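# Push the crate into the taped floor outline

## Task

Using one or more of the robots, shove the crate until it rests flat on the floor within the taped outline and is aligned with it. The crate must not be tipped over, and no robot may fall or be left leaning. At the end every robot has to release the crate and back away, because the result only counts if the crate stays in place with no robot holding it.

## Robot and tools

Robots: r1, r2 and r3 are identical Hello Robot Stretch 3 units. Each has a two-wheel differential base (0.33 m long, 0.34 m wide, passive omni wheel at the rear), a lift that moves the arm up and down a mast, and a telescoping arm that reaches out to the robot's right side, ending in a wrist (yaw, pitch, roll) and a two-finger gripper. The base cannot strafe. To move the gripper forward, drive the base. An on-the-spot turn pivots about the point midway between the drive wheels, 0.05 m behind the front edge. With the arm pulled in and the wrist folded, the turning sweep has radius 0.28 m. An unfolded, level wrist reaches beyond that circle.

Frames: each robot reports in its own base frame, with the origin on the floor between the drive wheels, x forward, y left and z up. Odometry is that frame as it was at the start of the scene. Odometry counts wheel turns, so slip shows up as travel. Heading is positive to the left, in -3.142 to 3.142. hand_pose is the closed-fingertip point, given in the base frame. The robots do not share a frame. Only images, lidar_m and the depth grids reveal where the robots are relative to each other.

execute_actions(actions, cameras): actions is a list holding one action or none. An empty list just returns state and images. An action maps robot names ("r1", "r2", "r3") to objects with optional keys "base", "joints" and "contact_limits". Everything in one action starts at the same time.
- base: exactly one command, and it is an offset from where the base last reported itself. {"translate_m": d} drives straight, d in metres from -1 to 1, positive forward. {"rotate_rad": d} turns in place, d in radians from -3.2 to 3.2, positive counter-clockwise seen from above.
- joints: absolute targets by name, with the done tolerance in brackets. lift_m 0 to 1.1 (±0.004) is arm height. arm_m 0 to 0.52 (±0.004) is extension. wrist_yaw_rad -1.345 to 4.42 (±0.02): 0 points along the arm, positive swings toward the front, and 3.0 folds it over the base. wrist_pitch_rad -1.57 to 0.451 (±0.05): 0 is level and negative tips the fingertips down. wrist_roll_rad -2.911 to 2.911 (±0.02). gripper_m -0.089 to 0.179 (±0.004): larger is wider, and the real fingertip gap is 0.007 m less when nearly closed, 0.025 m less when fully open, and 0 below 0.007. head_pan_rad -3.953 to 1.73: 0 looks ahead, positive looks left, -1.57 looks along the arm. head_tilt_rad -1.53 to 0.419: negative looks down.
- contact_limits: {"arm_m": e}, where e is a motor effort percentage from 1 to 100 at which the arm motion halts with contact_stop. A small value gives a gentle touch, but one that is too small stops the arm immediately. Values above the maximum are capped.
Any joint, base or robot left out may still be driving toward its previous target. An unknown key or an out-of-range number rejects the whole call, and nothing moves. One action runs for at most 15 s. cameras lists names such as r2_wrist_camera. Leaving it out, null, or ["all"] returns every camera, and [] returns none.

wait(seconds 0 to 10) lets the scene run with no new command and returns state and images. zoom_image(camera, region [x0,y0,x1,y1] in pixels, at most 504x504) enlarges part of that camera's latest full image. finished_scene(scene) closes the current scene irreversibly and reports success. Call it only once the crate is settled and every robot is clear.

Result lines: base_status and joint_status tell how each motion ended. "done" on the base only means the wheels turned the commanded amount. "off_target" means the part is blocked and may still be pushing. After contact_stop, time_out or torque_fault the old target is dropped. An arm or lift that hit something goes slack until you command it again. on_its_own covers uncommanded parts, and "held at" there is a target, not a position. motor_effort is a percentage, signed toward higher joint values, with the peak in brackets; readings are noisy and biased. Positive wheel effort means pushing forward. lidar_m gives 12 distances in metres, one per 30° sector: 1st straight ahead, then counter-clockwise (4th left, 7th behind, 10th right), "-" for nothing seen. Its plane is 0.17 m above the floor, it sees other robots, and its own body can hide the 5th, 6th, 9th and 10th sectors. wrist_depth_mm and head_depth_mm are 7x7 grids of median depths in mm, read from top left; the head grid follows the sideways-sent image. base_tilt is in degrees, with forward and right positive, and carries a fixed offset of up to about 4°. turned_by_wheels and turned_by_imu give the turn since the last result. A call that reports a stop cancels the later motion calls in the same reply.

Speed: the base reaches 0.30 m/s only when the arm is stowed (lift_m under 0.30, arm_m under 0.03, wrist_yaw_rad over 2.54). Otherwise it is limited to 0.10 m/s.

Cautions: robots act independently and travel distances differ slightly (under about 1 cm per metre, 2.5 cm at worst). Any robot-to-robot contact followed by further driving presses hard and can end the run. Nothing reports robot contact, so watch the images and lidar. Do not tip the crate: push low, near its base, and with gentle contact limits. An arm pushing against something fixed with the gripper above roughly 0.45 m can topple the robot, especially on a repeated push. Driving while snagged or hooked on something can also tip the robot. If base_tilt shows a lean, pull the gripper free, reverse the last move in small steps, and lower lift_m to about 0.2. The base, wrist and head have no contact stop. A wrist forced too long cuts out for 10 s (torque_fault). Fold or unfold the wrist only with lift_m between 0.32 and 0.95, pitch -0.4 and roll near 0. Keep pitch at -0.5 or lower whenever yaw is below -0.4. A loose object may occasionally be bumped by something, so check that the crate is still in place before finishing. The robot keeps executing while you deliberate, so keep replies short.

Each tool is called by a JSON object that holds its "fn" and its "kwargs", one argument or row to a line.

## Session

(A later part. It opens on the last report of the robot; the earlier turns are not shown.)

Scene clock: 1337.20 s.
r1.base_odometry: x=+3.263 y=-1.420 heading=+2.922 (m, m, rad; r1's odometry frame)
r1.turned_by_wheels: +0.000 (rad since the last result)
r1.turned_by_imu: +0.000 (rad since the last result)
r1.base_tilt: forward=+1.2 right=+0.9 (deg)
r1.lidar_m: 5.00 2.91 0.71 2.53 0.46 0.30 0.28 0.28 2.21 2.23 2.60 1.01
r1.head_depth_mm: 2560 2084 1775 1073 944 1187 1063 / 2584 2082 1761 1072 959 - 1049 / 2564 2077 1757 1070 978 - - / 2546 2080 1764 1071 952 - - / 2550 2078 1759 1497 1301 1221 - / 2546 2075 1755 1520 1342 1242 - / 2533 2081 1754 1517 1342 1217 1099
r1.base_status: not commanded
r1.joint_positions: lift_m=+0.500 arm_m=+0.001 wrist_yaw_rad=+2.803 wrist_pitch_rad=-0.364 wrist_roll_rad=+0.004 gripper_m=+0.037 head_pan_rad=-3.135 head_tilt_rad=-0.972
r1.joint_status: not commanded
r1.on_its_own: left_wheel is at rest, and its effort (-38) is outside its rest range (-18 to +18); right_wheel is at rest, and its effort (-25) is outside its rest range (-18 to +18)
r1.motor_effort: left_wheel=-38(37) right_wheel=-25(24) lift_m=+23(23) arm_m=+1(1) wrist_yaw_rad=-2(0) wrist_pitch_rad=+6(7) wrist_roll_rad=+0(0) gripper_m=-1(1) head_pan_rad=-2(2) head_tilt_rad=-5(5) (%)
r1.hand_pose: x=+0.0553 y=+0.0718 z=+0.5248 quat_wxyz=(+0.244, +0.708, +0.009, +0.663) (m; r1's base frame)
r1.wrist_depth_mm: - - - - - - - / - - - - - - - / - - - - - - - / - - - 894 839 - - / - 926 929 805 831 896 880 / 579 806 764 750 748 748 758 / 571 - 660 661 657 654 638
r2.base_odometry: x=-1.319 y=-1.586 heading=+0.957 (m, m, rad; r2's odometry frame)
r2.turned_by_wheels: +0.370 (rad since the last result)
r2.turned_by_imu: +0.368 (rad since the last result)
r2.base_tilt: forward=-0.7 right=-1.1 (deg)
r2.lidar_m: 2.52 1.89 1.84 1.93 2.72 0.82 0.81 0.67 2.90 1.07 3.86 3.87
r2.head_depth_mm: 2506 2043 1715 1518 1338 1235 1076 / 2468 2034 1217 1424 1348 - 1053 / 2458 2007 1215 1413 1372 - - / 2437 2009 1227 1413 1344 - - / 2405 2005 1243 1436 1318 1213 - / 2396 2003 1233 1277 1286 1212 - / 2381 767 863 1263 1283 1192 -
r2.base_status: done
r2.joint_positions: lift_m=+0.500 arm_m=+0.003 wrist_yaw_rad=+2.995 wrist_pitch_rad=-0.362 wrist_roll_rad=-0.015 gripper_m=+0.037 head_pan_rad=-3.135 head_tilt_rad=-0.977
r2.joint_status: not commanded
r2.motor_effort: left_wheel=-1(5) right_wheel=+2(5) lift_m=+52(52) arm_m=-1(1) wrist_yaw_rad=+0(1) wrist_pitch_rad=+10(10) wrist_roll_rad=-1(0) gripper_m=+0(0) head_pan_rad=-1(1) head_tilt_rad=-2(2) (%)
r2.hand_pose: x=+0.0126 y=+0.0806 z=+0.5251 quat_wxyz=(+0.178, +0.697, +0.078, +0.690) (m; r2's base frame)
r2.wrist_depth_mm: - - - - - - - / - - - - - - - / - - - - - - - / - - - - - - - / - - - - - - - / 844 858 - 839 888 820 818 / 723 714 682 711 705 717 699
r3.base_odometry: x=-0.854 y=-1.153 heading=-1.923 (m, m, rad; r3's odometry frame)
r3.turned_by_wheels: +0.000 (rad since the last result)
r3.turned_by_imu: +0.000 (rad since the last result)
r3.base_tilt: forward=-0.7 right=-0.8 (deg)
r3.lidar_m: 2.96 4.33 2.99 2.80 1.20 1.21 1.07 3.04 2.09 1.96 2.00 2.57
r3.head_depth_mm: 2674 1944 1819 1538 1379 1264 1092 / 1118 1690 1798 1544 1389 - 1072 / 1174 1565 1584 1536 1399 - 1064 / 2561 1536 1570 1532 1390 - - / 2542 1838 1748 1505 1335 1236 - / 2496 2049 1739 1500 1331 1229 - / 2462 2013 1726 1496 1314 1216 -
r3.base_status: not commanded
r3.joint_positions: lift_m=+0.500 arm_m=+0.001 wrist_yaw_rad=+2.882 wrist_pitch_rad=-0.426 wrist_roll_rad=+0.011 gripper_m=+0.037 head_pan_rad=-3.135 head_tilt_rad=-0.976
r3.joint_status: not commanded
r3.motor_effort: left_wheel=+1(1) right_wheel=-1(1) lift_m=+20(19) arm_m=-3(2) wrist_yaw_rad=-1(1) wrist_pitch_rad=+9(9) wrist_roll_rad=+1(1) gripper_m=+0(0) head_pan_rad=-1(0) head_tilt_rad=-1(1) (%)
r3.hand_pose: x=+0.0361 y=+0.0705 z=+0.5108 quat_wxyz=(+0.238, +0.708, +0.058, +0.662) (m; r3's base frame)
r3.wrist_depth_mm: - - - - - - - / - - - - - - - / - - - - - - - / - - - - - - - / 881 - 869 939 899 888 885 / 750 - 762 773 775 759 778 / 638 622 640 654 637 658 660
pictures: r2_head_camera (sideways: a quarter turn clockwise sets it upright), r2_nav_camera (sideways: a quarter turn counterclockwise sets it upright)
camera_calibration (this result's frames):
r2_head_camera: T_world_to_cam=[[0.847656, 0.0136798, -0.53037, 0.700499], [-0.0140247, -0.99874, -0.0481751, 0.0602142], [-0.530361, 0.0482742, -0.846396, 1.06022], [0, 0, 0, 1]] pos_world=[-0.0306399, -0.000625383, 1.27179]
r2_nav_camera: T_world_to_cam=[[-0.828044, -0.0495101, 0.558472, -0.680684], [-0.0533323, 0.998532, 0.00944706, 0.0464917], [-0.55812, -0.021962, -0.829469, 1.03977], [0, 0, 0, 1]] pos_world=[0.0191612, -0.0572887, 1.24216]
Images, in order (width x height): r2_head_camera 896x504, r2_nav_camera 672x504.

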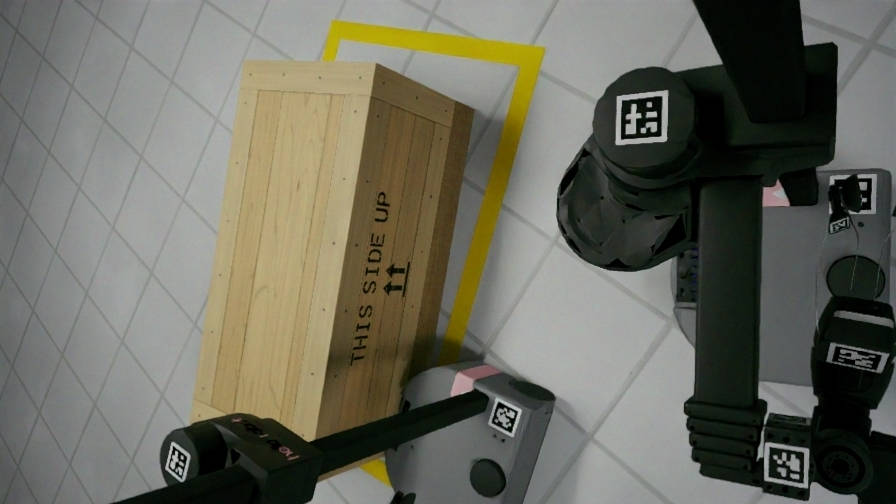

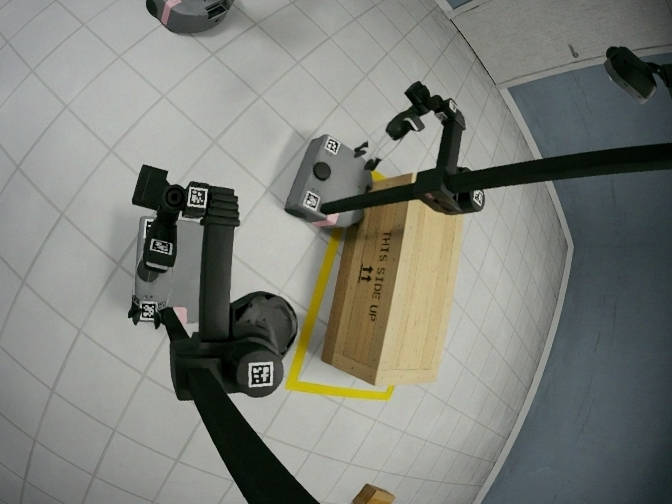

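{"fn": "execute_actions", "kwargs": {
  "actions": [
    {"r2":{"base":{"translate_m":-0.44}}}
  ],
  "cameras": []
}}

{"fn": "execute_actions", "kwargs": {
  "actions": [
    {"r2":{"base":{"rotate_rad":-0.15}}}
  ],
  "cameras": ["r2_head_camera","r2_nav_camera","r3_head_camera"]
}}

Scene clock: 1360.97 s.
r1.base_odometry: x=+3.263 y=-1.420 heading=+2.922 (m, m, rad; r1's odometry frame)
r1.turned_by_wheels: +0.000 (rad since the last result)
r1.turned_by_imu: -0.001 (rad since the last result)
r1.base_tilt: forward=+1.2 right=+0.9 (deg)
r1.lidar_m: 5.03 2.92 2.53 0.43 0.46 0.30 0.28 0.28 2.21 2.24 2.59 1.01
r1.head_depth_mm: 2563 2089 1770 1069 945 1189 928 / 2571 2092 1761 1071 962 - 1044 / 2553 2084 1777 1071 978 - - / 2558 2091 1766 1069 950 - - / 2566 2084 1764 1495 1296 1224 - / 2555 2075 1758 1515 1349 1240 - / 2558 2097 1753 1513 1340 1218 1103
r1.base_status: not commanded
r1.joint_positions: lift_m=+0.500 arm_m=+0.001 wrist_yaw_rad=+2.803 wrist_pitch_rad=-0.364 wrist_roll_rad=+0.004 gripper_m=+0.037 head_pan_rad=-3.135 head_tilt_rad=-0.972
r1.joint_status: not commanded
r1.on_its_own: left_wheel is at rest, and its effort (-38) is outside its rest range (-18 to +18); right_wheel is at rest, and its effort (-25) is outside its rest range (-18 to +18)
r1.motor_effort: left_wheel=-38(37) right_wheel=-25(24) lift_m=+23(23) arm_m=+1(1) wrist_yaw_rad=-2(3) wrist_pitch_rad=+7(7) wrist_roll_rad=+0(0) gripper_m=+0(0) head_pan_rad=-3(2) head_tilt_rad=-4(5) (%)
r1.hand_pose: x=+0.0553 y=+0.0718 z=+0.5248 quat_wxyz=(+0.244, +0.708, +0.009, +0.663) (m; r1's base frame)
r1.wrist_depth_mm: - - 340 - - - - / - - - - - - - / - - - - - - - / - - - - - - - / - 814 682 912 905 903 886 / 589 599 564 718 735 768 741 / 578 - 513 636 650 643 648
r2.base_odometry: x=-1.572 y=-1.945 heading=+0.957 (m, m, rad; r2's odometry frame)
r2.turned_by_wheels: +0.000 (rad since the last result)
r2.turned_by_imu: -0.004 (rad since the last result)
r2.base_tilt: forward=-0.6 right=-1.2 (deg)
r2.lidar_m: 2.84 2.13 2.07 2.17 0.47 0.38 0.38 0.41 0.32 2.81 1.22 4.18
r2.head_depth_mm: 2513 2050 1754 1107 975 1232 1070 / 2494 2029 1737 1056 950 - 1053 / 2421 2011 1720 1057 966 - - / 2444 2017 1721 1050 973 - - / 2384 1994 1708 1040 1046 1223 - / 2418 1997 1680 1040 1091 1118 - / 2367 1970 1678 1029 1091 998 -
r2.base_status: done
r2.joint_positions: lift_m=+0.500 arm_m=+0.003 wrist_yaw_rad=+2.995 wrist_pitch_rad=-0.362 wrist_roll_rad=-0.015 gripper_m=+0.037 head_pan_rad=-3.135 head_tilt_rad=-0.977
r2.joint_status: not commanded
r2.motor_effort: left_wheel=-1(7) right_wheel=+2(2) lift_m=+53(52) arm_m=-1(2) wrist_yaw_rad=+0(0) wrist_pitch_rad=+11(10) wrist_roll_rad=+0(0) gripper_m=-1(0) head_pan_rad=-1(1) head_tilt_rad=-3(2) (%)
r2.hand_pose: x=+0.0126 y=+0.0806 z=+0.5251 quat_wxyz=(+0.178, +0.697, +0.078, +0.690) (m; r2's base frame)
r2.wrist_depth_mm: - - - - - - - / - - - - - - - / - - - - - - - / - - - - - - - / - - - - - - - / 642 836 - 821 868 846 837 / 483 713 687 707 695 696 706
r3.base_odometry: x=-0.854 y=-1.153 heading=-1.923 (m, m, rad; r3's odometry frame)
r3.turned_by_wheels: +0.000 (rad since the last result)
r3.turned_by_imu: -0.001 (rad since the last result)
r3.base_tilt: forward=-0.7 right=-0.8 (deg)
r3.lidar_m: 2.95 4.32 2.98 2.79 2.84 1.33 1.07 3.06 2.08 1.96 1.99 2.56
r3.head_depth_mm: 1757 1799 1670 1571 1372 1266 1095 / 1113 1704 1668 1550 1392 - 1070 / 1174 1561 1580 1534 1404 - 1065 / 2570 1534 1577 1527 1389 - - / 2528 1843 1754 1516 1338 1234 - / 2511 2052 1722 1499 1326 1222 - / 2459 2036 1710 1504 1315 1216 -
r3.base_status: not commanded
r3.joint_positions: lift_m=+0.500 arm_m=+0.001 wrist_yaw_rad=+2.882 wrist_pitch_rad=-0.426 wrist_roll_rad=+0.011 gripper_m=+0.037 head_pan_rad=-3.135 head_tilt_rad=-0.976
r3.joint_status: not commanded
r3.motor_effort: left_wheel=+1(1) right_wheel=+0(1) lift_m=+19(19) arm_m=-2(3) wrist_yaw_rad=-1(2) wrist_pitch_rad=+9(9) wrist_roll_rad=+1(1) gripper_m=+0(1) head_pan_rad=-2(2) head_tilt_rad=-1(1) (%)
r3.hand_pose: x=+0.0361 y=+0.0705 z=+0.5108 quat_wxyz=(+0.238, +0.708, +0.058, +0.662) (m; r3's base frame)
r3.wrist_depth_mm: - - - - - - - / - - - - - - - / - - - - - - - / - - - - - - - / 876 - 910 907 895 906 897 / 759 - 770 744 801 752 778 / 634 633 636 637 634 664 646
pictures: none
No camera images: the call's "cameras" was empty. Leave "cameras" out to get every camera's image.

Scene clock: 1362.10 s.
r1.base_odometry: x=+3.263 y=-1.420 heading=+2.922 (m, m, rad; r1's odometry frame)
r1.turned_by_wheels: +0.000 (rad since the last result)
r1.turned_by_imu: +0.000 (rad since the last result)
r1.base_tilt: forward=+1.2 right=+1.0 (deg)
r1.lidar_m: 4.99 2.92 2.54 0.43 0.46 0.30 0.28 0.28 2.21 2.24 2.60 1.01
r1.head_depth_mm: 2576 2091 1765 1074 948 1193 927 / 2552 2088 1761 1072 963 - 1046 / 2584 2080 1766 1073 977 - - / 2560 2074 1765 1069 953 - - / 2551 2094 1761 1491 1308 1223 - / 2575 2083 1759 1527 1347 1238 - / 2546 2076 1748 1522 1341 1216 1097
r1.base_status: not commanded
r1.joint_positions: lift_m=+0.500 arm_m=+0.001 wrist_yaw_rad=+2.803 wrist_pitch_rad=-0.364 wrist_roll_rad=+0.004 gripper_m=+0.037 head_pan_rad=-3.135 head_tilt_rad=-0.972
r1.joint_status: not commanded
r1.on_its_own: left_wheel is at rest, and its effort (-38) is outside its rest range (-18 to +18); right_wheel is at rest, and its effort (-25) is outside its rest range (-18 to +18)
r1.motor_effort: left_wheel=-38(38) right_wheel=-25(25) lift_m=+23(23) arm_m=+1(1) wrist_yaw_rad=-1(1) wrist_pitch_rad=+7(7) wrist_roll_rad=+0(0) gripper_m=-1(0) head_pan_rad=-2(2) head_tilt_rad=-5(4) (%)
r1.hand_pose: x=+0.0553 y=+0.0718 z=+0.5248 quat_wxyz=(+0.244, +0.708, +0.009, +0.663) (m; r1's base frame)
r1.wrist_depth_mm: - - 336 - - - - / - - - - - - - / - - - - - - - / - - - - - - - / - 702 696 933 904 895 877 / 581 593 563 742 736 757 739 / 579 - 525 641 657 645 651
r2.base_odometry: x=-1.572 y=-1.945 heading=+0.807 (m, m, rad; r2's odometry frame)
r2.turned_by_wheels: -0.150 (rad since the last result)
r2.turned_by_imu: -0.150 (rad since the last result)
r2.base_tilt: forward=-0.7 right=-1.1 (deg)
r2.lidar_m: 3.33 2.23 2.07 2.11 2.66 0.39 0.38 0.39 0.32 0.42 1.22 4.16
r2.head_depth_mm: 2506 2047 1739 1523 1321 1235 1073 / 2463 2026 1730 1059 967 - 1053 / 2444 2036 1726 1056 969 - - / 2419 2008 1706 1047 972 - - / 2423 1985 1700 1039 994 1218 - / 2375 1977 1690 1038 1002 1210 - / 2363 1962 1681 1034 1009 1041 -
r2.base_status: done
r2.joint_positions: lift_m=+0.500 arm_m=+0.003 wrist_yaw_rad=+2.995 wrist_pitch_rad=-0.362 wrist_roll_rad=-0.015 gripper_m=+0.037 head_pan_rad=-3.135 head_tilt_rad=-0.977
r2.joint_status: not commanded
r2.motor_effort: left_wheel=+2(7) right_wheel=-3(5) lift_m=+52(52) arm_m=-1(1) wrist_yaw_rad=+0(0) wrist_pitch_rad=+10(10) wrist_roll_rad=+0(1) gripper_m=+0(0) head_pan_rad=-1(1) head_tilt_rad=-2(2) (%)
r2.hand_pose: x=+0.0126 y=+0.0806 z=+0.5251 quat_wxyz=(+0.178, +0.697, +0.078, +0.690) (m; r2's base frame)
r2.wrist_depth_mm: - - - - - - - / - - - - - - - / - - - - - - - / - - - - - - - / - - - - - - - / 855 834 - 827 862 820 826 / 723 716 708 705 692 712 703
r3.base_odometry: x=-0.854 y=-1.153 heading=-1.923 (m, m, rad; r3's odometry frame)
r3.turned_by_wheels: +0.000 (rad since the last result)
r3.turned_by_imu: +0.000 (rad since the last result)
r3.base_tilt: forward=-0.6 right=-0.8 (deg)
r3.lidar_m: 2.96 4.34 2.98 2.80 2.85 1.33 1.07 3.04 2.09 1.96 1.99 2.57
r3.head_depth_mm: 2584 1808 1658 1560 1375 1267 1091 / 1115 1696 1690 1554 1387 - 1075 / 1174 1562 1588 1534 1399 - 1066 / 2573 1537 1574 1537 1396 - - / 2515 1833 1758 1519 1337 1232 - / 2494 2051 1731 1499 1331 1223 - / 2449 2020 1722 1492 1322 1218 -
r3.base_status: not commanded
r3.joint_positions: lift_m=+0.500 arm_m=+0.001 wrist_yaw_rad=+2.882 wrist_pitch_rad=-0.426 wrist_roll_rad=+0.011 gripper_m=+0.037 head_pan_rad=-3.135 head_tilt_rad=-0.976
r3.joint_status: not commanded
r3.motor_effort: left_wheel=+1(2) right_wheel=-1(1) lift_m=+19(19) arm_m=-3(3) wrist_yaw_rad=+0(0) wrist_pitch_rad=+9(9) wrist_roll_rad=+1(1) gripper_m=+0(0) head_pan_rad=-1(0) head_tilt_rad=-1(1) (%)
r3.hand_pose: x=+0.0361 y=+0.0705 z=+0.5108 quat_wxyz=(+0.238, +0.708, +0.058, +0.662) (m; r3's base frame)
r3.wrist_depth_mm: - - - - - - - / - - - - - - - / - - - - - - - / - - - - - - - / 894 - 897 876 901 910 900 / 731 - 759 741 794 760 768 / 636 633 648 662 628 655 646
pictures: r2_head_camera (sideways: a quarter turn clockwise sets it upright), r2_nav_camera (sideways: a quarter turn counterclockwise sets it upright), r3_head_camera (sideways: a quarter turn clockwise sets it upright)
camera_calibration (this result's frames):
r2_head_camera: T_world_to_cam=[[0.847656, 0.0136796, -0.53037, 0.700499], [-0.0140249, -0.99874, -0.0481751, 0.0602142], [-0.530361, 0.0482743, -0.846396, 1.06022], [0, 0, 0, 1]] pos_world=[-0.0306399, -0.000625374, 1.27179]
r2_nav_camera: T_world_to_cam=[[-0.828044, -0.0495099, 0.558472, -0.680684], [-0.0533321, 0.998532, 0.00944705, 0.0464917], [-0.55812, -0.0219619, -0.829469, 1.03977], [0, 0, 0, 1]] pos_world=[0.0191612, -0.0572887, 1.24216]
r3_head_camera: T_world_to_cam=[[0.829362, 0.0468272, -0.556745, 0.732476], [0.014397, -0.997942, -0.0624891, 0.0772419], [-0.558526, 0.0438106, -0.828329, 1.04062], [0, 0, 0, 1]] pos_world=[-0.0273884, -0.00280703, 1.2746]
Images, in order (width x height): r2_head_camera 896x504, r2_nav_camera 672x504, r3_head_camera 896x504.

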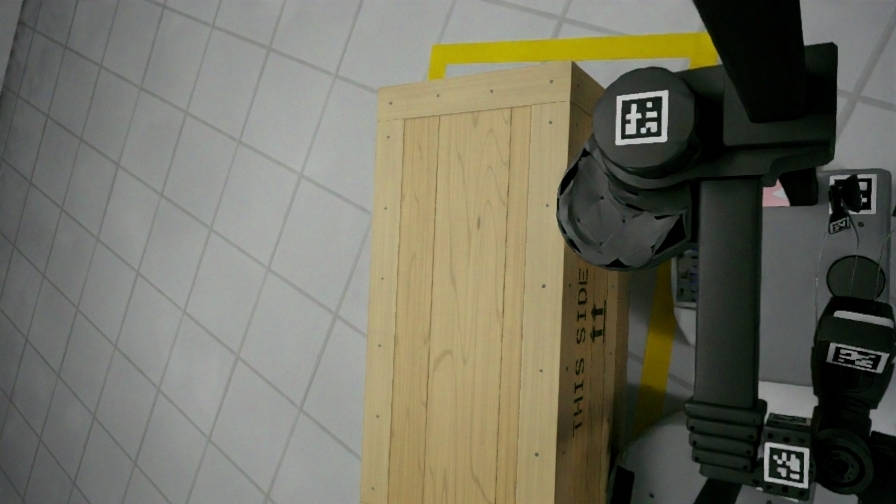

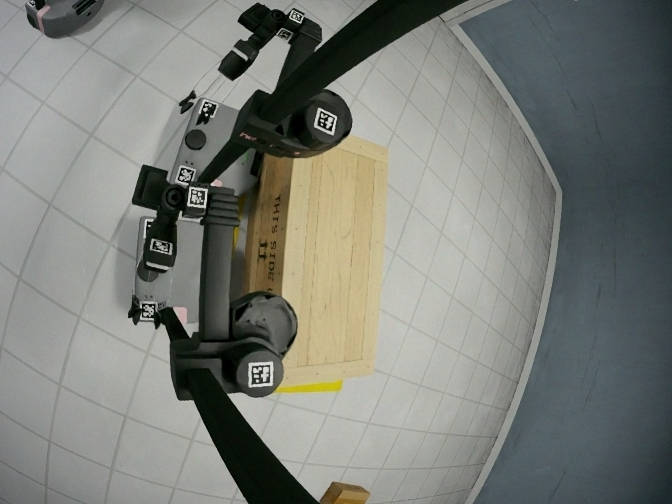

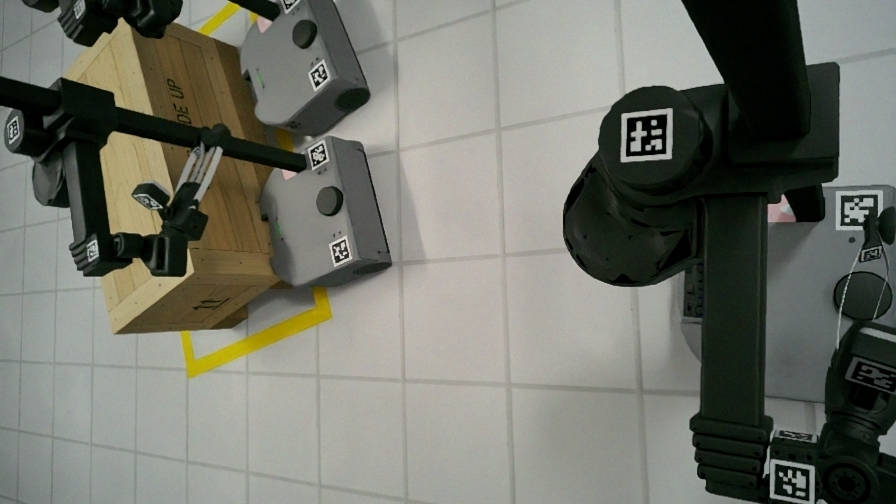

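{"fn": "execute_actions", "kwargs": {
  "actions": [
    {"r2":{"base":{"translate_m":-0.10}}}
  ],
  "cameras": []
}}

{"fn": "execute_actions", "kwargs": {
  "actions": [
    {"r1":{"base":{"translate_m":-0.14}},"r2":{"base":{"translate_m":-0.08}}}
  ],
  "cameras": ["r1_head_camera","r2_head_camera","r3_head_camera"]
}}

Scene clock: 1384.60 s.
r1.base_odometry: x=+3.263 y=-1.420 heading=+2.922 (m, m, rad; r1's odometry frame)
r1.turned_by_wheels: +0.000 (rad since the last result)
r1.turned_by_imu: -0.001 (rad since the last result)
r1.base_tilt: forward=+1.3 right=+0.9 (deg)
r1.lidar_m: 5.00 2.91 2.53 0.41 0.46 0.30 0.28 0.28 2.21 2.23 2.60 1.02
r1.head_depth_mm: 2555 2099 1772 1072 947 1057 927 / 2553 2094 1760 1072 959 - 1042 / 2577 2094 1774 1072 976 - - / 2547 2084 1758 1068 951 - - / 2535 2087 1757 1495 1300 1219 - / 2549 2080 1755 1524 1343 1238 - / 2553 2073 1764 1520 1338 1218 1105
r1.base_status: not commanded
r1.joint_positions: lift_m=+0.500 arm_m=+0.001 wrist_yaw_rad=+2.803 wrist_pitch_rad=-0.364 wrist_roll_rad=+0.004 gripper_m=+0.037 head_pan_rad=-3.135 head_tilt_rad=-0.972
r1.joint_status: not commanded
r1.on_its_own: left_wheel is at rest, and its effort (-38) is outside its rest range (-18 to +18); right_wheel is at rest, and its effort (-24) is outside its rest range (-18 to +18)
r1.motor_effort: left_wheel=-38(37) right_wheel=-24(25) lift_m=+23(23) arm_m=+1(1) wrist_yaw_rad=-2(2) wrist_pitch_rad=+6(7) wrist_roll_rad=+0(0) gripper_m=-1(0) head_pan_rad=-2(2) head_tilt_rad=-5(4) (%)
r1.hand_pose: x=+0.0553 y=+0.0718 z=+0.5248 quat_wxyz=(+0.244, +0.708, +0.009, +0.663) (m; r1's base frame)
r1.wrist_depth_mm: 232 364 - - - - - / 492 - - - - - - / - - - - - - - / - - - - - - - / - 660 718 907 916 902 902 / 571 590 599 758 733 743 742 / 511 - 526 651 642 655 648
r2.base_odometry: x=-1.642 y=-2.018 heading=+0.807 (m, m, rad; r2's odometry frame)
r2.turned_by_wheels: +0.000 (rad since the last result)
r2.turned_by_imu: -0.002 (rad since the last result)
r2.base_tilt: forward=-0.6 right=-1.1 (deg)
r2.lidar_m: 3.39 2.28 2.11 2.14 0.39 0.29 0.28 0.29 0.40 0.29 1.29 4.26
r2.head_depth_mm: 2489 2046 1734 1516 1315 1227 1072 / 2463 2030 1724 1060 955 - 1058 / 2441 2020 1720 1054 963 - - / 2418 2013 1699 1045 945 - - / 2419 2004 1704 1045 925 1104 - / 2396 1993 1694 1036 915 1133 - / 2368 1975 1679 1036 924 1030 -
r2.base_status: done
r2.joint_positions: lift_m=+0.500 arm_m=+0.003 wrist_yaw_rad=+2.995 wrist_pitch_rad=-0.362 wrist_roll_rad=-0.015 gripper_m=+0.037 head_pan_rad=-3.135 head_tilt_rad=-0.977
r2.joint_status: not commanded
r2.motor_effort: left_wheel=+2(2) right_wheel=-3(7) lift_m=+52(53) arm_m=-1(1) wrist_yaw_rad=+1(0) wrist_pitch_rad=+11(11) wrist_roll_rad=-1(1) gripper_m=+0(1) head_pan_rad=-1(1) head_tilt_rad=-3(2) (%)
r2.hand_pose: x=+0.0126 y=+0.0806 z=+0.5251 quat_wxyz=(+0.178, +0.697, +0.078, +0.690) (m; r2's base frame)
r2.wrist_depth_mm: - - - - - - - / - - - - - - - / - - - - - - - / - - - - - - - / - - - - - - - / 411 866 - 843 855 831 816 / 406 724 702 717 689 707 714
r3.base_odometry: x=-0.854 y=-1.153 heading=-1.923 (m, m, rad; r3's odometry frame)
r3.turned_by_wheels: +0.000 (rad since the last result)
r3.turned_by_imu: -0.001 (rad since the last result)
r3.base_tilt: forward=-0.8 right=-0.9 (deg)
r3.lidar_m: 2.95 4.34 2.98 2.79 2.84 1.39 1.07 3.06 2.09 1.96 1.99 2.57
r3.head_depth_mm: 1224 1770 1732 1579 1381 1272 1096 / 1119 1693 1685 1554 1389 - 1070 / 1175 1571 1585 1545 1402 - 1067 / 2567 1536 1573 1527 1387 - - / 2554 1844 1735 1516 1343 1236 - / 2495 2040 1731 1501 1330 1227 - / 2473 2041 1713 1493 1321 1213 -
r3.base_status: not commanded
r3.joint_positions: lift_m=+0.500 arm_m=+0.001 wrist_yaw_rad=+2.882 wrist_pitch_rad=-0.426 wrist_roll_rad=+0.011 gripper_m=+0.037 head_pan_rad=-3.135 head_tilt_rad=-0.976
r3.joint_status: not commanded
r3.motor_effort: left_wheel=+1(1) right_wheel=-1(1) lift_m=+19(19) arm_m=-2(2) wrist_yaw_rad=-1(0) wrist_pitch_rad=+9(9) wrist_roll_rad=+1(1) gripper_m=+0(1) head_pan_rad=-1(1) head_tilt_rad=-1(1) (%)
r3.hand_pose: x=+0.0361 y=+0.0705 z=+0.5108 quat_wxyz=(+0.238, +0.708, +0.058, +0.662) (m; r3's base frame)
r3.wrist_depth_mm: - - - - - - - / - - - - - - - / - - - - - - - / - - - - - - - / 909 - 949 915 896 898 925 / 749 - 767 753 784 769 764 / 643 643 634 629 632 670 660
pictures: none
No camera images: the call's "cameras" was empty. Leave "cameras" out to get every camera's image.

Scene clock: 1387.93 s.
r1.base_odometry: x=+3.399 y=-1.451 heading=+2.921 (m, m, rad; r1's odometry frame)
r1.turned_by_wheels: +0.000 (rad since the last result)
r1.turned_by_imu: +0.098 (rad since the last result)
r1.base_tilt: forward=+1.3 right=+0.8 (deg)
r1.lidar_m: 4.32 2.78 2.53 0.40 0.39 0.29 0.28 0.29 2.21 2.25 2.78 1.05
r1.head_depth_mm: 2578 2090 1766 1071 949 1033 927 / 2558 2088 1765 1071 963 - 1044 / 2576 2079 1756 1071 978 - - / 2559 2090 1773 1066 954 - - / 2549 2075 1760 1523 1325 1218 - / 2570 2086 1756 1523 1346 1239 - / 2556 2072 1762 1518 1338 1217 1100
r1.base_status: translate_m off_target (by the wheels' count: -0.1395 of -0.1400)
r1.joint_positions: lift_m=+0.500 arm_m=+0.001 wrist_yaw_rad=+2.803 wrist_pitch_rad=-0.364 wrist_roll_rad=+0.004 gripper_m=+0.037 head_pan_rad=-3.135 head_tilt_rad=-0.972
r1.joint_status: not commanded
r1.on_its_own: left_wheel is at rest, and its effort (-84) is outside its rest range (-18 to +18); right_wheel is at rest, and its effort (-55) is outside its rest range (-18 to +18)
r1.motor_effort: left_wheel=-84(100) right_wheel=-55(72) lift_m=+23(23) arm_m=+1(1) wrist_yaw_rad=-1(1) wrist_pitch_rad=+7(7) wrist_roll_rad=+0(0) gripper_m=+0(0) head_pan_rad=-2(3) head_tilt_rad=-4(4) (%)
r1.hand_pose: x=+0.0554 y=+0.0718 z=+0.5248 quat_wxyz=(+0.244, +0.708, +0.009, +0.663) (m; r1's base frame)
r1.wrist_depth_mm: - 300 - - - - - / - - - - - - - / - - - - - - - / - - - - - - - / - 696 693 907 905 876 876 / 471 604 570 756 723 754 754 / 480 - 517 659 648 651 650
r2.base_odometry: x=-1.697 y=-2.075 heading=+0.807 (m, m, rad; r2's odometry frame)
r2.turned_by_wheels: +0.000 (rad since the last result)
r2.turned_by_imu: +0.060 (rad since the last result)
r2.base_tilt: forward=-0.6 right=-1.0 (deg)
r2.lidar_m: 3.16 2.22 2.11 2.17 0.36 0.28 0.28 0.30 0.29 0.29 1.31 4.25
r2.head_depth_mm: 2507 2061 1757 1511 1319 1218 1066 / 2510 2039 1734 1058 954 - 1058 / 2486 2027 1728 1051 964 - - / 2412 2013 1707 1047 944 - - / 2446 2025 1701 1047 923 1124 - / 2406 1981 1687 1040 936 1176 - / 2369 1961 1670 1037 939 1036 -
r2.base_status: translate_m off_target (by the wheels' count: -0.0798 of -0.0800)
r2.joint_positions: lift_m=+0.500 arm_m=+0.003 wrist_yaw_rad=+2.995 wrist_pitch_rad=-0.362 wrist_roll_rad=-0.015 gripper_m=+0.037 head_pan_rad=-3.135 head_tilt_rad=-0.977
r2.joint_status: not commanded
r2.on_its_own: right_wheel is at rest, and its effort (-30) is outside its rest range (-18 to +18)
r2.motor_effort: left_wheel=-17(79) right_wheel=-30(65) lift_m=+53(52) arm_m=-1(1) wrist_yaw_rad=+1(0) wrist_pitch_rad=+11(10) wrist_roll_rad=+0(0) gripper_m=+0(0) head_pan_rad=-1(2) head_tilt_rad=-2(2) (%)
r2.hand_pose: x=+0.0126 y=+0.0806 z=+0.5251 quat_wxyz=(+0.178, +0.697, +0.078, +0.690) (m; r2's base frame)
r2.wrist_depth_mm: - - - - - - - / - - - - - - - / - - - - - - - / - - - - - - - / - - - - - - - / 379 856 - 873 870 844 823 / 373 707 707 725 692 702 707
r3.base_odometry: x=-0.854 y=-1.153 heading=-1.923 (m, m, rad; r3's odometry frame)
r3.turned_by_wheels: +0.000 (rad since the last result)
r3.turned_by_imu: +0.000 (rad since the last result)
r3.base_tilt: forward=-0.6 right=-0.8 (deg)
r3.lidar_m: 2.96 4.36 2.98 2.80 2.84 1.40 1.10 3.05 2.09 1.96 2.00 2.57
r3.head_depth_mm: 1235 1752 1737 1575 1375 1267 1088 / 1148 1726 1694 1554 1393 - 1070 / 1173 1565 1610 1544 1404 - 1068 / 2570 1531 1580 1531 1398 - - / 2520 1835 1742 1521 1339 1244 - / 2509 2058 1742 1496 1330 1221 - / 2456 2034 1723 1498 1316 1218 -
r3.base_status: not commanded
r3.joint_positions: lift_m=+0.500 arm_m=+0.001 wrist_yaw_rad=+2.882 wrist_pitch_rad=-0.426 wrist_roll_rad=+0.011 gripper_m=+0.037 head_pan_rad=-3.135 head_tilt_rad=-0.976
r3.joint_status: not commanded
r3.motor_effort: left_wheel=+1(1) right_wheel=-1(1) lift_m=+19(19) arm_m=-2(3) wrist_yaw_rad=-1(1) wrist_pitch_rad=+9(9) wrist_roll_rad=+1(1) gripper_m=+0(0) head_pan_rad=-1(2) head_tilt_rad=-1(1) (%)
r3.hand_pose: x=+0.0361 y=+0.0705 z=+0.5108 quat_wxyz=(+0.238, +0.708, +0.058, +0.662) (m; r3's base frame)
r3.wrist_depth_mm: - - - - - - - / - - - - - - - / - - - - - - - / - - - - - - - / 884 - 908 930 869 897 921 / 749 - 755 745 784 759 758 / 636 623 633 649 640 662 664
pictures: r1_head_camera (sideways: a quarter turn clockwise sets it upright), r2_head_camera (sideways: a quarter turn clockwise sets it upright), r3_head_camera (sideways: a quarter turn clockwise sets it upright)
camera_calibration (this result's frames):
r1_head_camera: T_world_to_cam=[[0.834365, 0.0434328, -0.549498, 0.728342], [0.0520568, -0.998644, 0.000110098, 0.00209496], [-0.548748, -0.028697, -0.835495, 1.05022], [0, 0, 0, 1]] pos_world=[-0.0315069, 0.000596288, 1.27768]
r2_head_camera: T_world_to_cam=[[0.847655, 0.0136771, -0.530372, 0.700501], [-0.0140279, -0.99874, -0.0481751, 0.0602142], [-0.530363, 0.0482758, -0.846395, 1.06021], [0, 0, 0, 1]] pos_world=[-0.0306399, -0.000625269, 1.27179]
r3_head_camera: T_world_to_cam=[[0.829362, 0.0468272, -0.556745, 0.732476], [0.014397, -0.997942, -0.0624891, 0.0772419], [-0.558526, 0.0438106, -0.828329, 1.04062], [0, 0, 0, 1]] pos_world=[-0.0273884, -0.00280703, 1.2746]
Images, in order (width x height): r1_head_camera 896x504, r2_head_camera 896x504, r3_head_camera 896x504.

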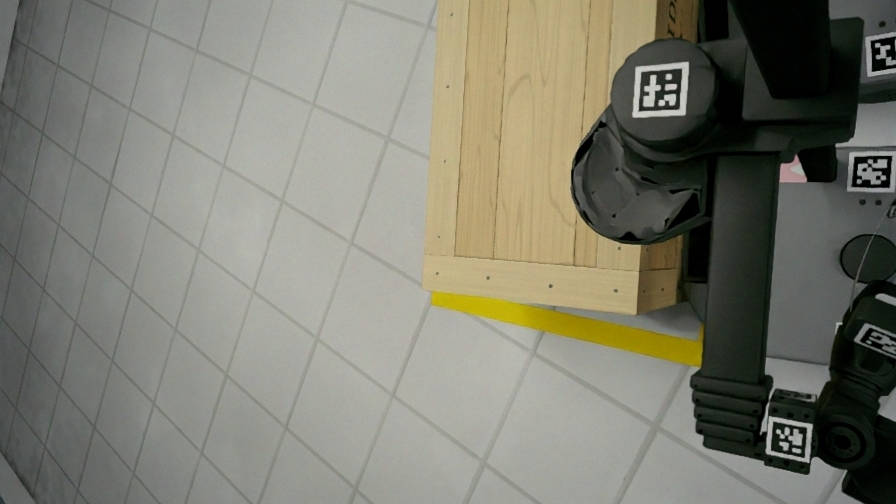

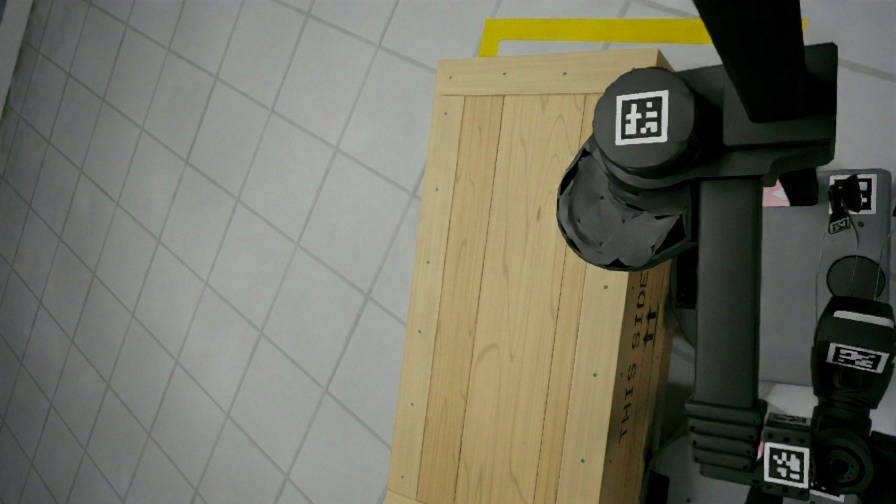

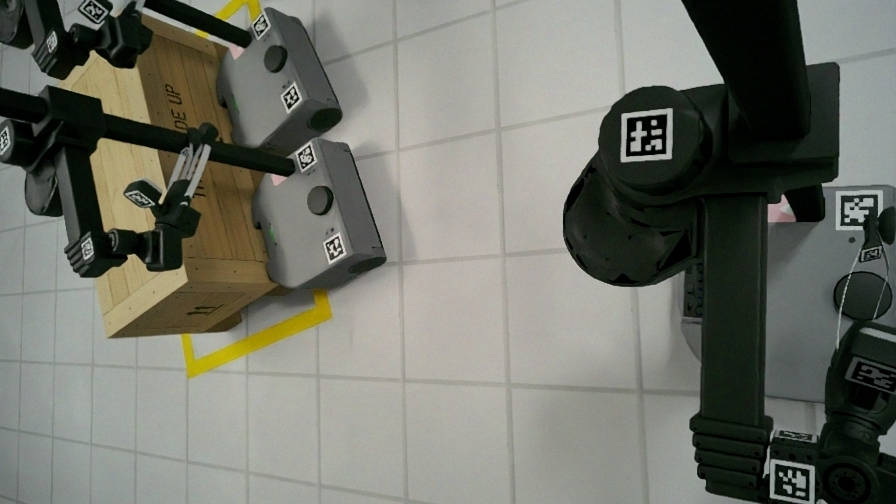

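{"fn": "execute_actions", "kwargs": {
  "actions": []
}}

Scene clock: 1406.17 s.
r1.base_odometry: x=+3.399 y=-1.451 heading=+2.921 (m, m, rad; r1's odometry frame)
r1.turned_by_wheels: +0.000 (rad since the last result)
r1.turned_by_imu: +0.000 (rad since the last result)
r1.base_tilt: forward=+1.3 right=+0.9 (deg)
r1.lidar_m: 4.29 2.78 2.53 0.40 0.39 0.29 0.28 0.29 2.22 2.26 2.78 1.04
r1.head_depth_mm: 2562 2097 1775 1076 945 1029 926 / 2568 2081 1764 1070 961 - 1044 / 2583 2105 1776 1071 980 - - / 2561 2085 1767 1068 952 - - / 2559 2077 1749 1532 1323 1221 - / 2576 2079 1758 1525 1342 1242 - / 2528 2061 1752 1521 1339 1221 1102
r1.base_status: translate_m off_target (by the wheels' count: -0.1395 of -0.1400)
r1.joint_positions: lift_m=+0.500 arm_m=+0.001 wrist_yaw_rad=+2.803 wrist_pitch_rad=-0.364 wrist_roll_rad=+0.004 gripper_m=+0.037 head_pan_rad=-3.135 head_tilt_rad=-0.972
r1.joint_status: not commanded
r1.on_its_own: left_wheel is at rest, and its effort (-85) is outside its rest range (-18 to +18); right_wheel is at rest, and its effort (-54) is outside its rest range (-18 to +18)
r1.motor_effort: left_wheel=-85(100) right_wheel=-54(72) lift_m=+23(23) arm_m=+1(1) wrist_yaw_rad=-1(1) wrist_pitch_rad=+7(7) wrist_roll_rad=+0(0) gripper_m=-1(0) head_pan_rad=-2(3) head_tilt_rad=-4(4) (%)
r1.hand_pose: x=+0.0554 y=+0.0718 z=+0.5248 quat_wxyz=(+0.244, +0.708, +0.009, +0.663) (m; r1's base frame)
r1.wrist_depth_mm: - 301 - - - - - / - - - - - - - / - - - - - - - / - - - - - - - / - 700 692 909 885 896 895 / 466 596 571 757 737 748 758 / 477 - 515 661 657 651 648
r2.base_odometry: x=-1.697 y=-2.075 heading=+0.807 (m, m, rad; r2's odometry frame)
r2.turned_by_wheels: +0.000 (rad since the last result)
r2.turned_by_imu: -0.001 (rad since the last result)
r2.base_tilt: forward=-0.7 right=-1.2 (deg)
r2.lidar_m: 3.16 2.22 2.11 2.17 0.36 0.28 0.28 0.30 0.29 0.29 1.30 4.27
r2.head_depth_mm: 2488 2066 1747 1512 1313 1218 1069 / 2466 2035 1732 1059 952 - 1052 / 2433 2034 1720 1054 966 - - / 2443 1994 1714 1046 943 - - / 2433 2002 1702 1042 930 1124 - / 2388 1975 1703 1040 937 1172 - / 2375 1970 1682 1029 932 1044 -
r2.base_status: translate_m off_target (by the wheels' count: -0.0798 of -0.0800)
r2.joint_positions: lift_m=+0.500 arm_m=+0.003 wrist_yaw_rad=+2.995 wrist_pitch_rad=-0.362 wrist_roll_rad=-0.015 gripper_m=+0.037 head_pan_rad=-3.135 head_tilt_rad=-0.977
r2.joint_status: not commanded
r2.on_its_own: right_wheel is at rest, and its effort (-29) is outside its rest range (-18 to +18)
r2.motor_effort: left_wheel=-17(79) right_wheel=-29(65) lift_m=+52(52) arm_m=-1(1) wrist_yaw_rad=+0(0) wrist_pitch_rad=+11(10) wrist_roll_rad=+0(0) gripper_m=-1(0) head_pan_rad=-1(2) head_tilt_rad=-2(2) (%)
r2.hand_pose: x=+0.0126 y=+0.0806 z=+0.5251 quat_wxyz=(+0.178, +0.697, +0.078, +0.690) (m; r2's base frame)
r2.wrist_depth_mm: - - - - - - - / - - - - - - - / - - - - - - - / - - - - - - - / - - - - - - - / 371 842 - 805 834 837 821 / 371 684 714 718 683 716 719
r3.base_odometry: x=-0.854 y=-1.153 heading=-1.923 (m, m, rad; r3's odometry frame)
r3.turned_by_wheels: +0.000 (rad since the last result)
r3.turned_by_imu: +0.000 (rad since the last result)
r3.base_tilt: forward=-0.6 right=-0.8 (deg)
r3.lidar_m: 2.96 4.33 2.97 2.79 2.85 1.40 1.10 3.04 2.09 1.96 1.98 2.57
r3.head_depth_mm: 1237 1755 1740 1561 1381 1269 1091 / 1149 1730 1690 1553 1392 - 1073 / 1172 1567 1617 1538 1402 - 1063 / 2564 1541 1592 1524 1398 - - / 2558 1837 1752 1516 1342 1237 - / 2485 2043 1732 1507 1329 1225 - / 2472 2020 1705 1490 1313 1216 -
r3.base_status: not commanded
r3.joint_positions: lift_m=+0.500 arm_m=+0.001 wrist_yaw_rad=+2.882 wrist_pitch_rad=-0.426 wrist_roll_rad=+0.011 gripper_m=+0.037 head_pan_rad=-3.135 head_tilt_rad=-0.976
r3.joint_status: not commanded
r3.motor_effort: left_wheel=+1(1) right_wheel=-1(1) lift_m=+19(19) arm_m=-2(3) wrist_yaw_rad=+0(1) wrist_pitch_rad=+8(9) wrist_roll_rad=+1(1) gripper_m=+0(0) head_pan_rad=-1(2) head_tilt_rad=-1(1) (%)
r3.hand_pose: x=+0.0361 y=+0.0705 z=+0.5108 quat_wxyz=(+0.238, +0.708, +0.058, +0.662) (m; r3's base frame)
r3.wrist_depth_mm: - - - - - - - / - - - - - - - / - - - - - - - / - - - - - - - / 869 - 900 915 914 904 932 / 755 - 760 756 765 748 786 / 647 635 642 656 630 645 678
pictures: r1_head_camera (sideways: a quarter turn clockwise sets it upright), r1_nav_camera (sideways: a quarter turn counterclockwise sets it upright), r1_wrist_camera, r2_head_camera (sideways: a quarter turn clockwise sets it upright), r2_nav_camera (sideways: a quarter turn counterclockwise sets it upright), r2_wrist_camera, r3_head_camera (sideways: a quarter turn clockwise sets it upright), r3_nav_camera (sideways: a quarter turn counterclockwise sets it upright), r3_wrist_camera
camera_calibration (this result's frames):
r1_head_camera: T_world_to_cam=[[0.834366, 0.043433, -0.549498, 0.728342], [0.0520571, -0.998644, 0.000110109, 0.00209494], [-0.548748, -0.0286971, -0.835495, 1.05022], [0, 0, 0, 1]] pos_world=[-0.0315069, 0.000596279, 1.27768]
r1_nav_camera: T_world_to_cam=[[-0.818853, -0.0406399, 0.572562, -0.702925], [-0.00890199, 0.99827, 0.058125, -0.0207023], [-0.573934, 0.0424989, -0.817798, 1.02501], [0, 0, 0, 1]] pos_world=[0.0125114, -0.0514622, 1.24192]
r1_wrist_camera: T_world_to_cam=[[0.920067, -0.389525, -0.0417991, -0.00412473], [-0.246326, -0.492238, -0.834881, 0.51492], [0.304631, 0.778442, -0.548842, 0.381027], [0, 0, 0, 1]] pos_world=[0.0145602, -0.0447511, 0.638848]
r2_head_camera: T_world_to_cam=[[0.847655, 0.0136771, -0.530372, 0.700501], [-0.0140279, -0.99874, -0.0481751, 0.0602142], [-0.530363, 0.0482758, -0.846395, 1.06021], [0, 0, 0, 1]] pos_world=[-0.0306399, -0.000625269, 1.27179]
r2_nav_camera: T_world_to_cam=[[-0.828044, -0.0495075, 0.558474, -0.680686], [-0.0533292, 0.998532, 0.00944714, 0.0464916], [-0.558122, -0.0219603, -0.829468, 1.03977], [0, 0, 0, 1]] pos_world=[0.0191609, -0.0572887, 1.24216]
r2_wrist_camera: T_world_to_cam=[[0.98204, -0.188414, 0.00986602, -0.0120576], [-0.0895966, -0.511732, -0.85446, 0.528604], [0.166041, 0.83823, -0.519423, 0.366043], [0, 0, 0, 1]] pos_world=[-0.00157599, -0.0385962, 0.641921]
r3_head_camera: T_world_to_cam=[[0.829362, 0.0468272, -0.556745, 0.732476], [0.014397, -0.997942, -0.0624891, 0.0772419], [-0.558526, 0.0438106, -0.828329, 1.04062], [0, 0, 0, 1]] pos_world=[-0.0273884, -0.00280703, 1.2746]
r3_nav_camera: T_world_to_cam=[[-0.821554, 0.00202889, 0.570128, -0.689611], [-0.0364689, 0.997759, -0.0561024, 0.117708], [-0.568964, -0.0668831, -0.819638, 1.02624], [0, 0, 0, 1]] pos_world=[0.0216316, -0.0474068, 1.24091]
r3_wrist_camera: T_world_to_cam=[[0.950471, -0.310183, -0.0197898, -0.00286289], [-0.190865, -0.53223, -0.824804, 0.501177], [0.245307, 0.78773, -0.565072, 0.388883], [0, 0, 0, 1]] pos_world=[0.00298229, -0.0404809, 0.633063]
Images, in order (width x height): r1_head_camera 896x504, r1_nav_camera 672x504, r1_wrist_camera 644x364, r2_head_camera 896x504, r2_nav_camera 672x504, r2_wrist_camera 644x364, r3_head_camera 896x504, r3_nav_camera 672x504, r3_wrist_camera 644x364.

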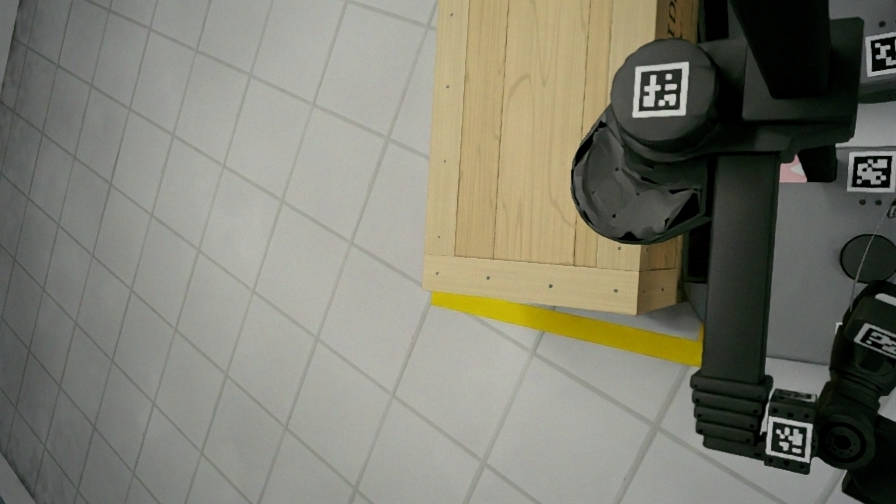

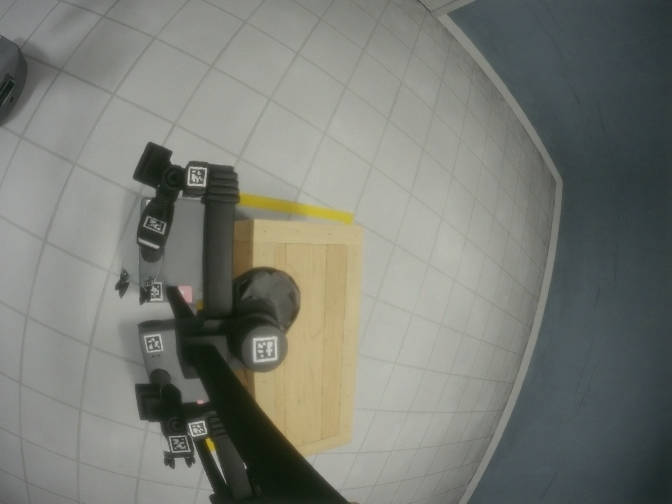

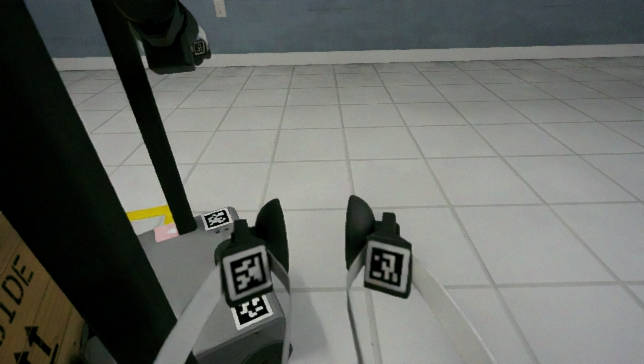

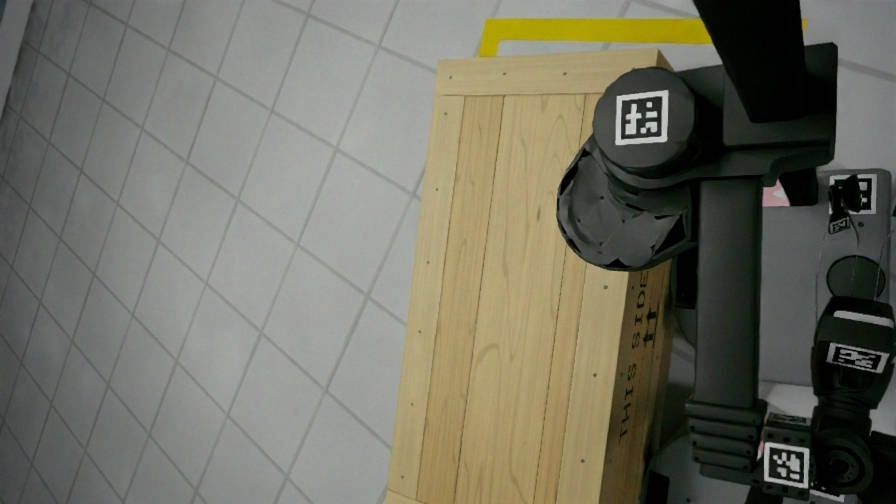

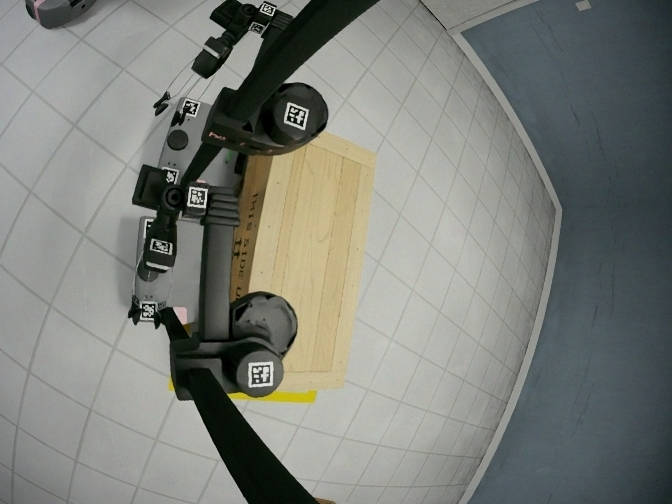

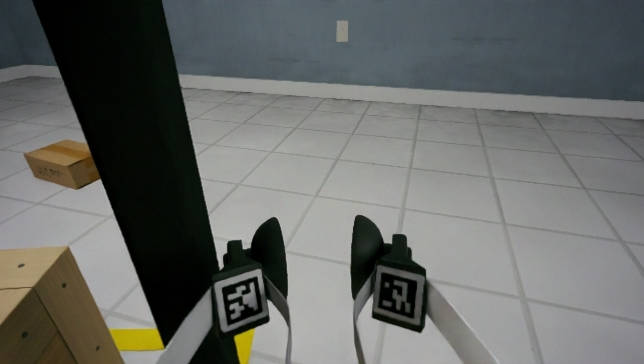

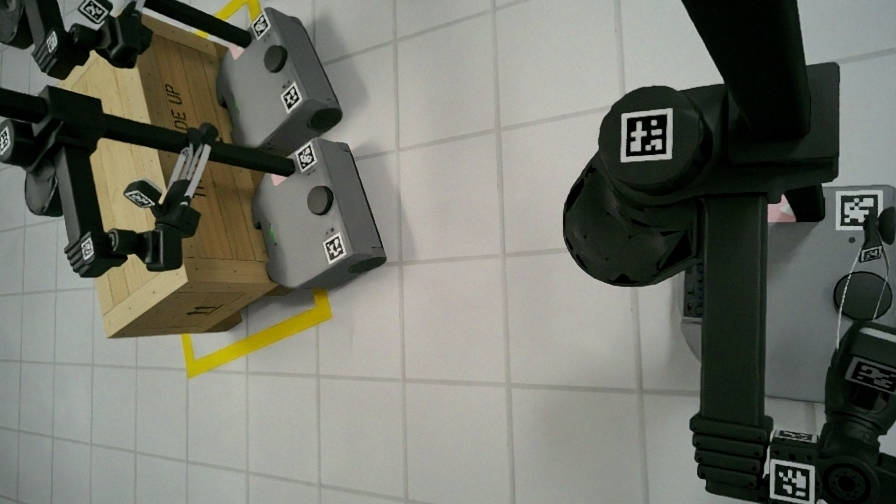

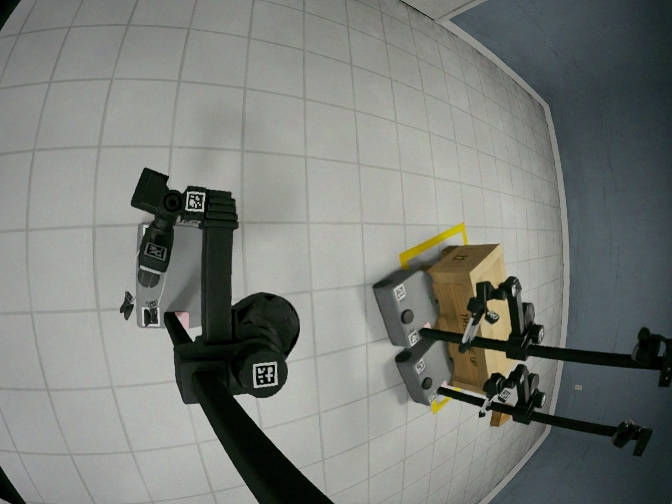

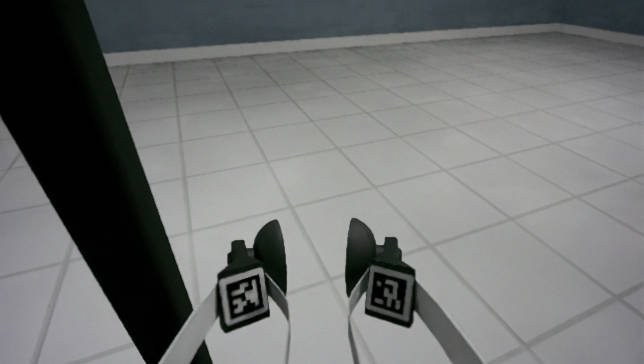

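{"fn": "zoom_image", "kwargs": {
  "camera": "r1_head_camera",
  "region": [400, 240, 720, 400]
}}

{"fn": "zoom_image", "kwargs": {
  "camera": "r2_head_camera",
  "region": [410, 0, 830, 140]
}}

{"fn": "zoom_image", "kwargs": {
  "camera": "r3_head_camera",
  "region": [60, 0, 420, 400]
}}

Region (400, 240, 720, 400) of r1_head_camera's 896x504 image, scaled by 1.575, with more detail than that image has.

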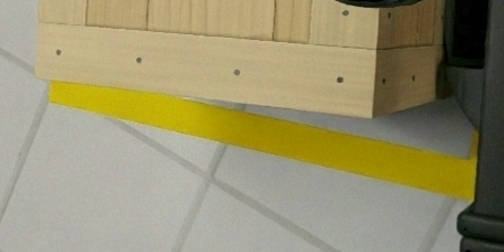

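Region (410, 0, 830, 140) of r2_head_camera's 896x504 image, scaled by 1.200, with more detail than that image has.

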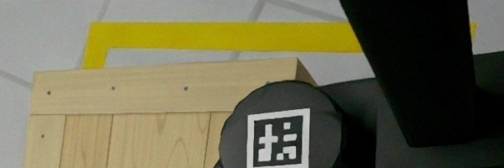

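Region (60, 0, 420, 400) of r3_head_camera's 896x504 image, scaled by 1.260, with more detail than that image has; it fills the left 454 columns of this view, and the rest is white.

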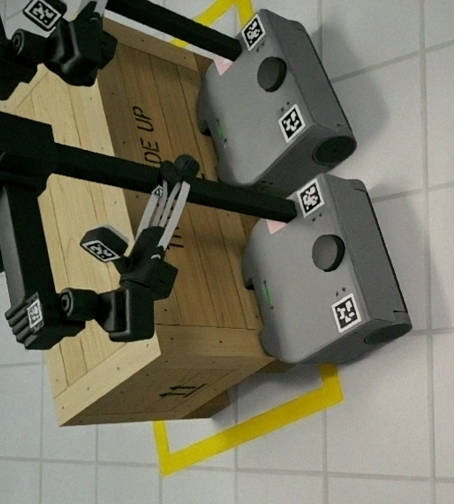

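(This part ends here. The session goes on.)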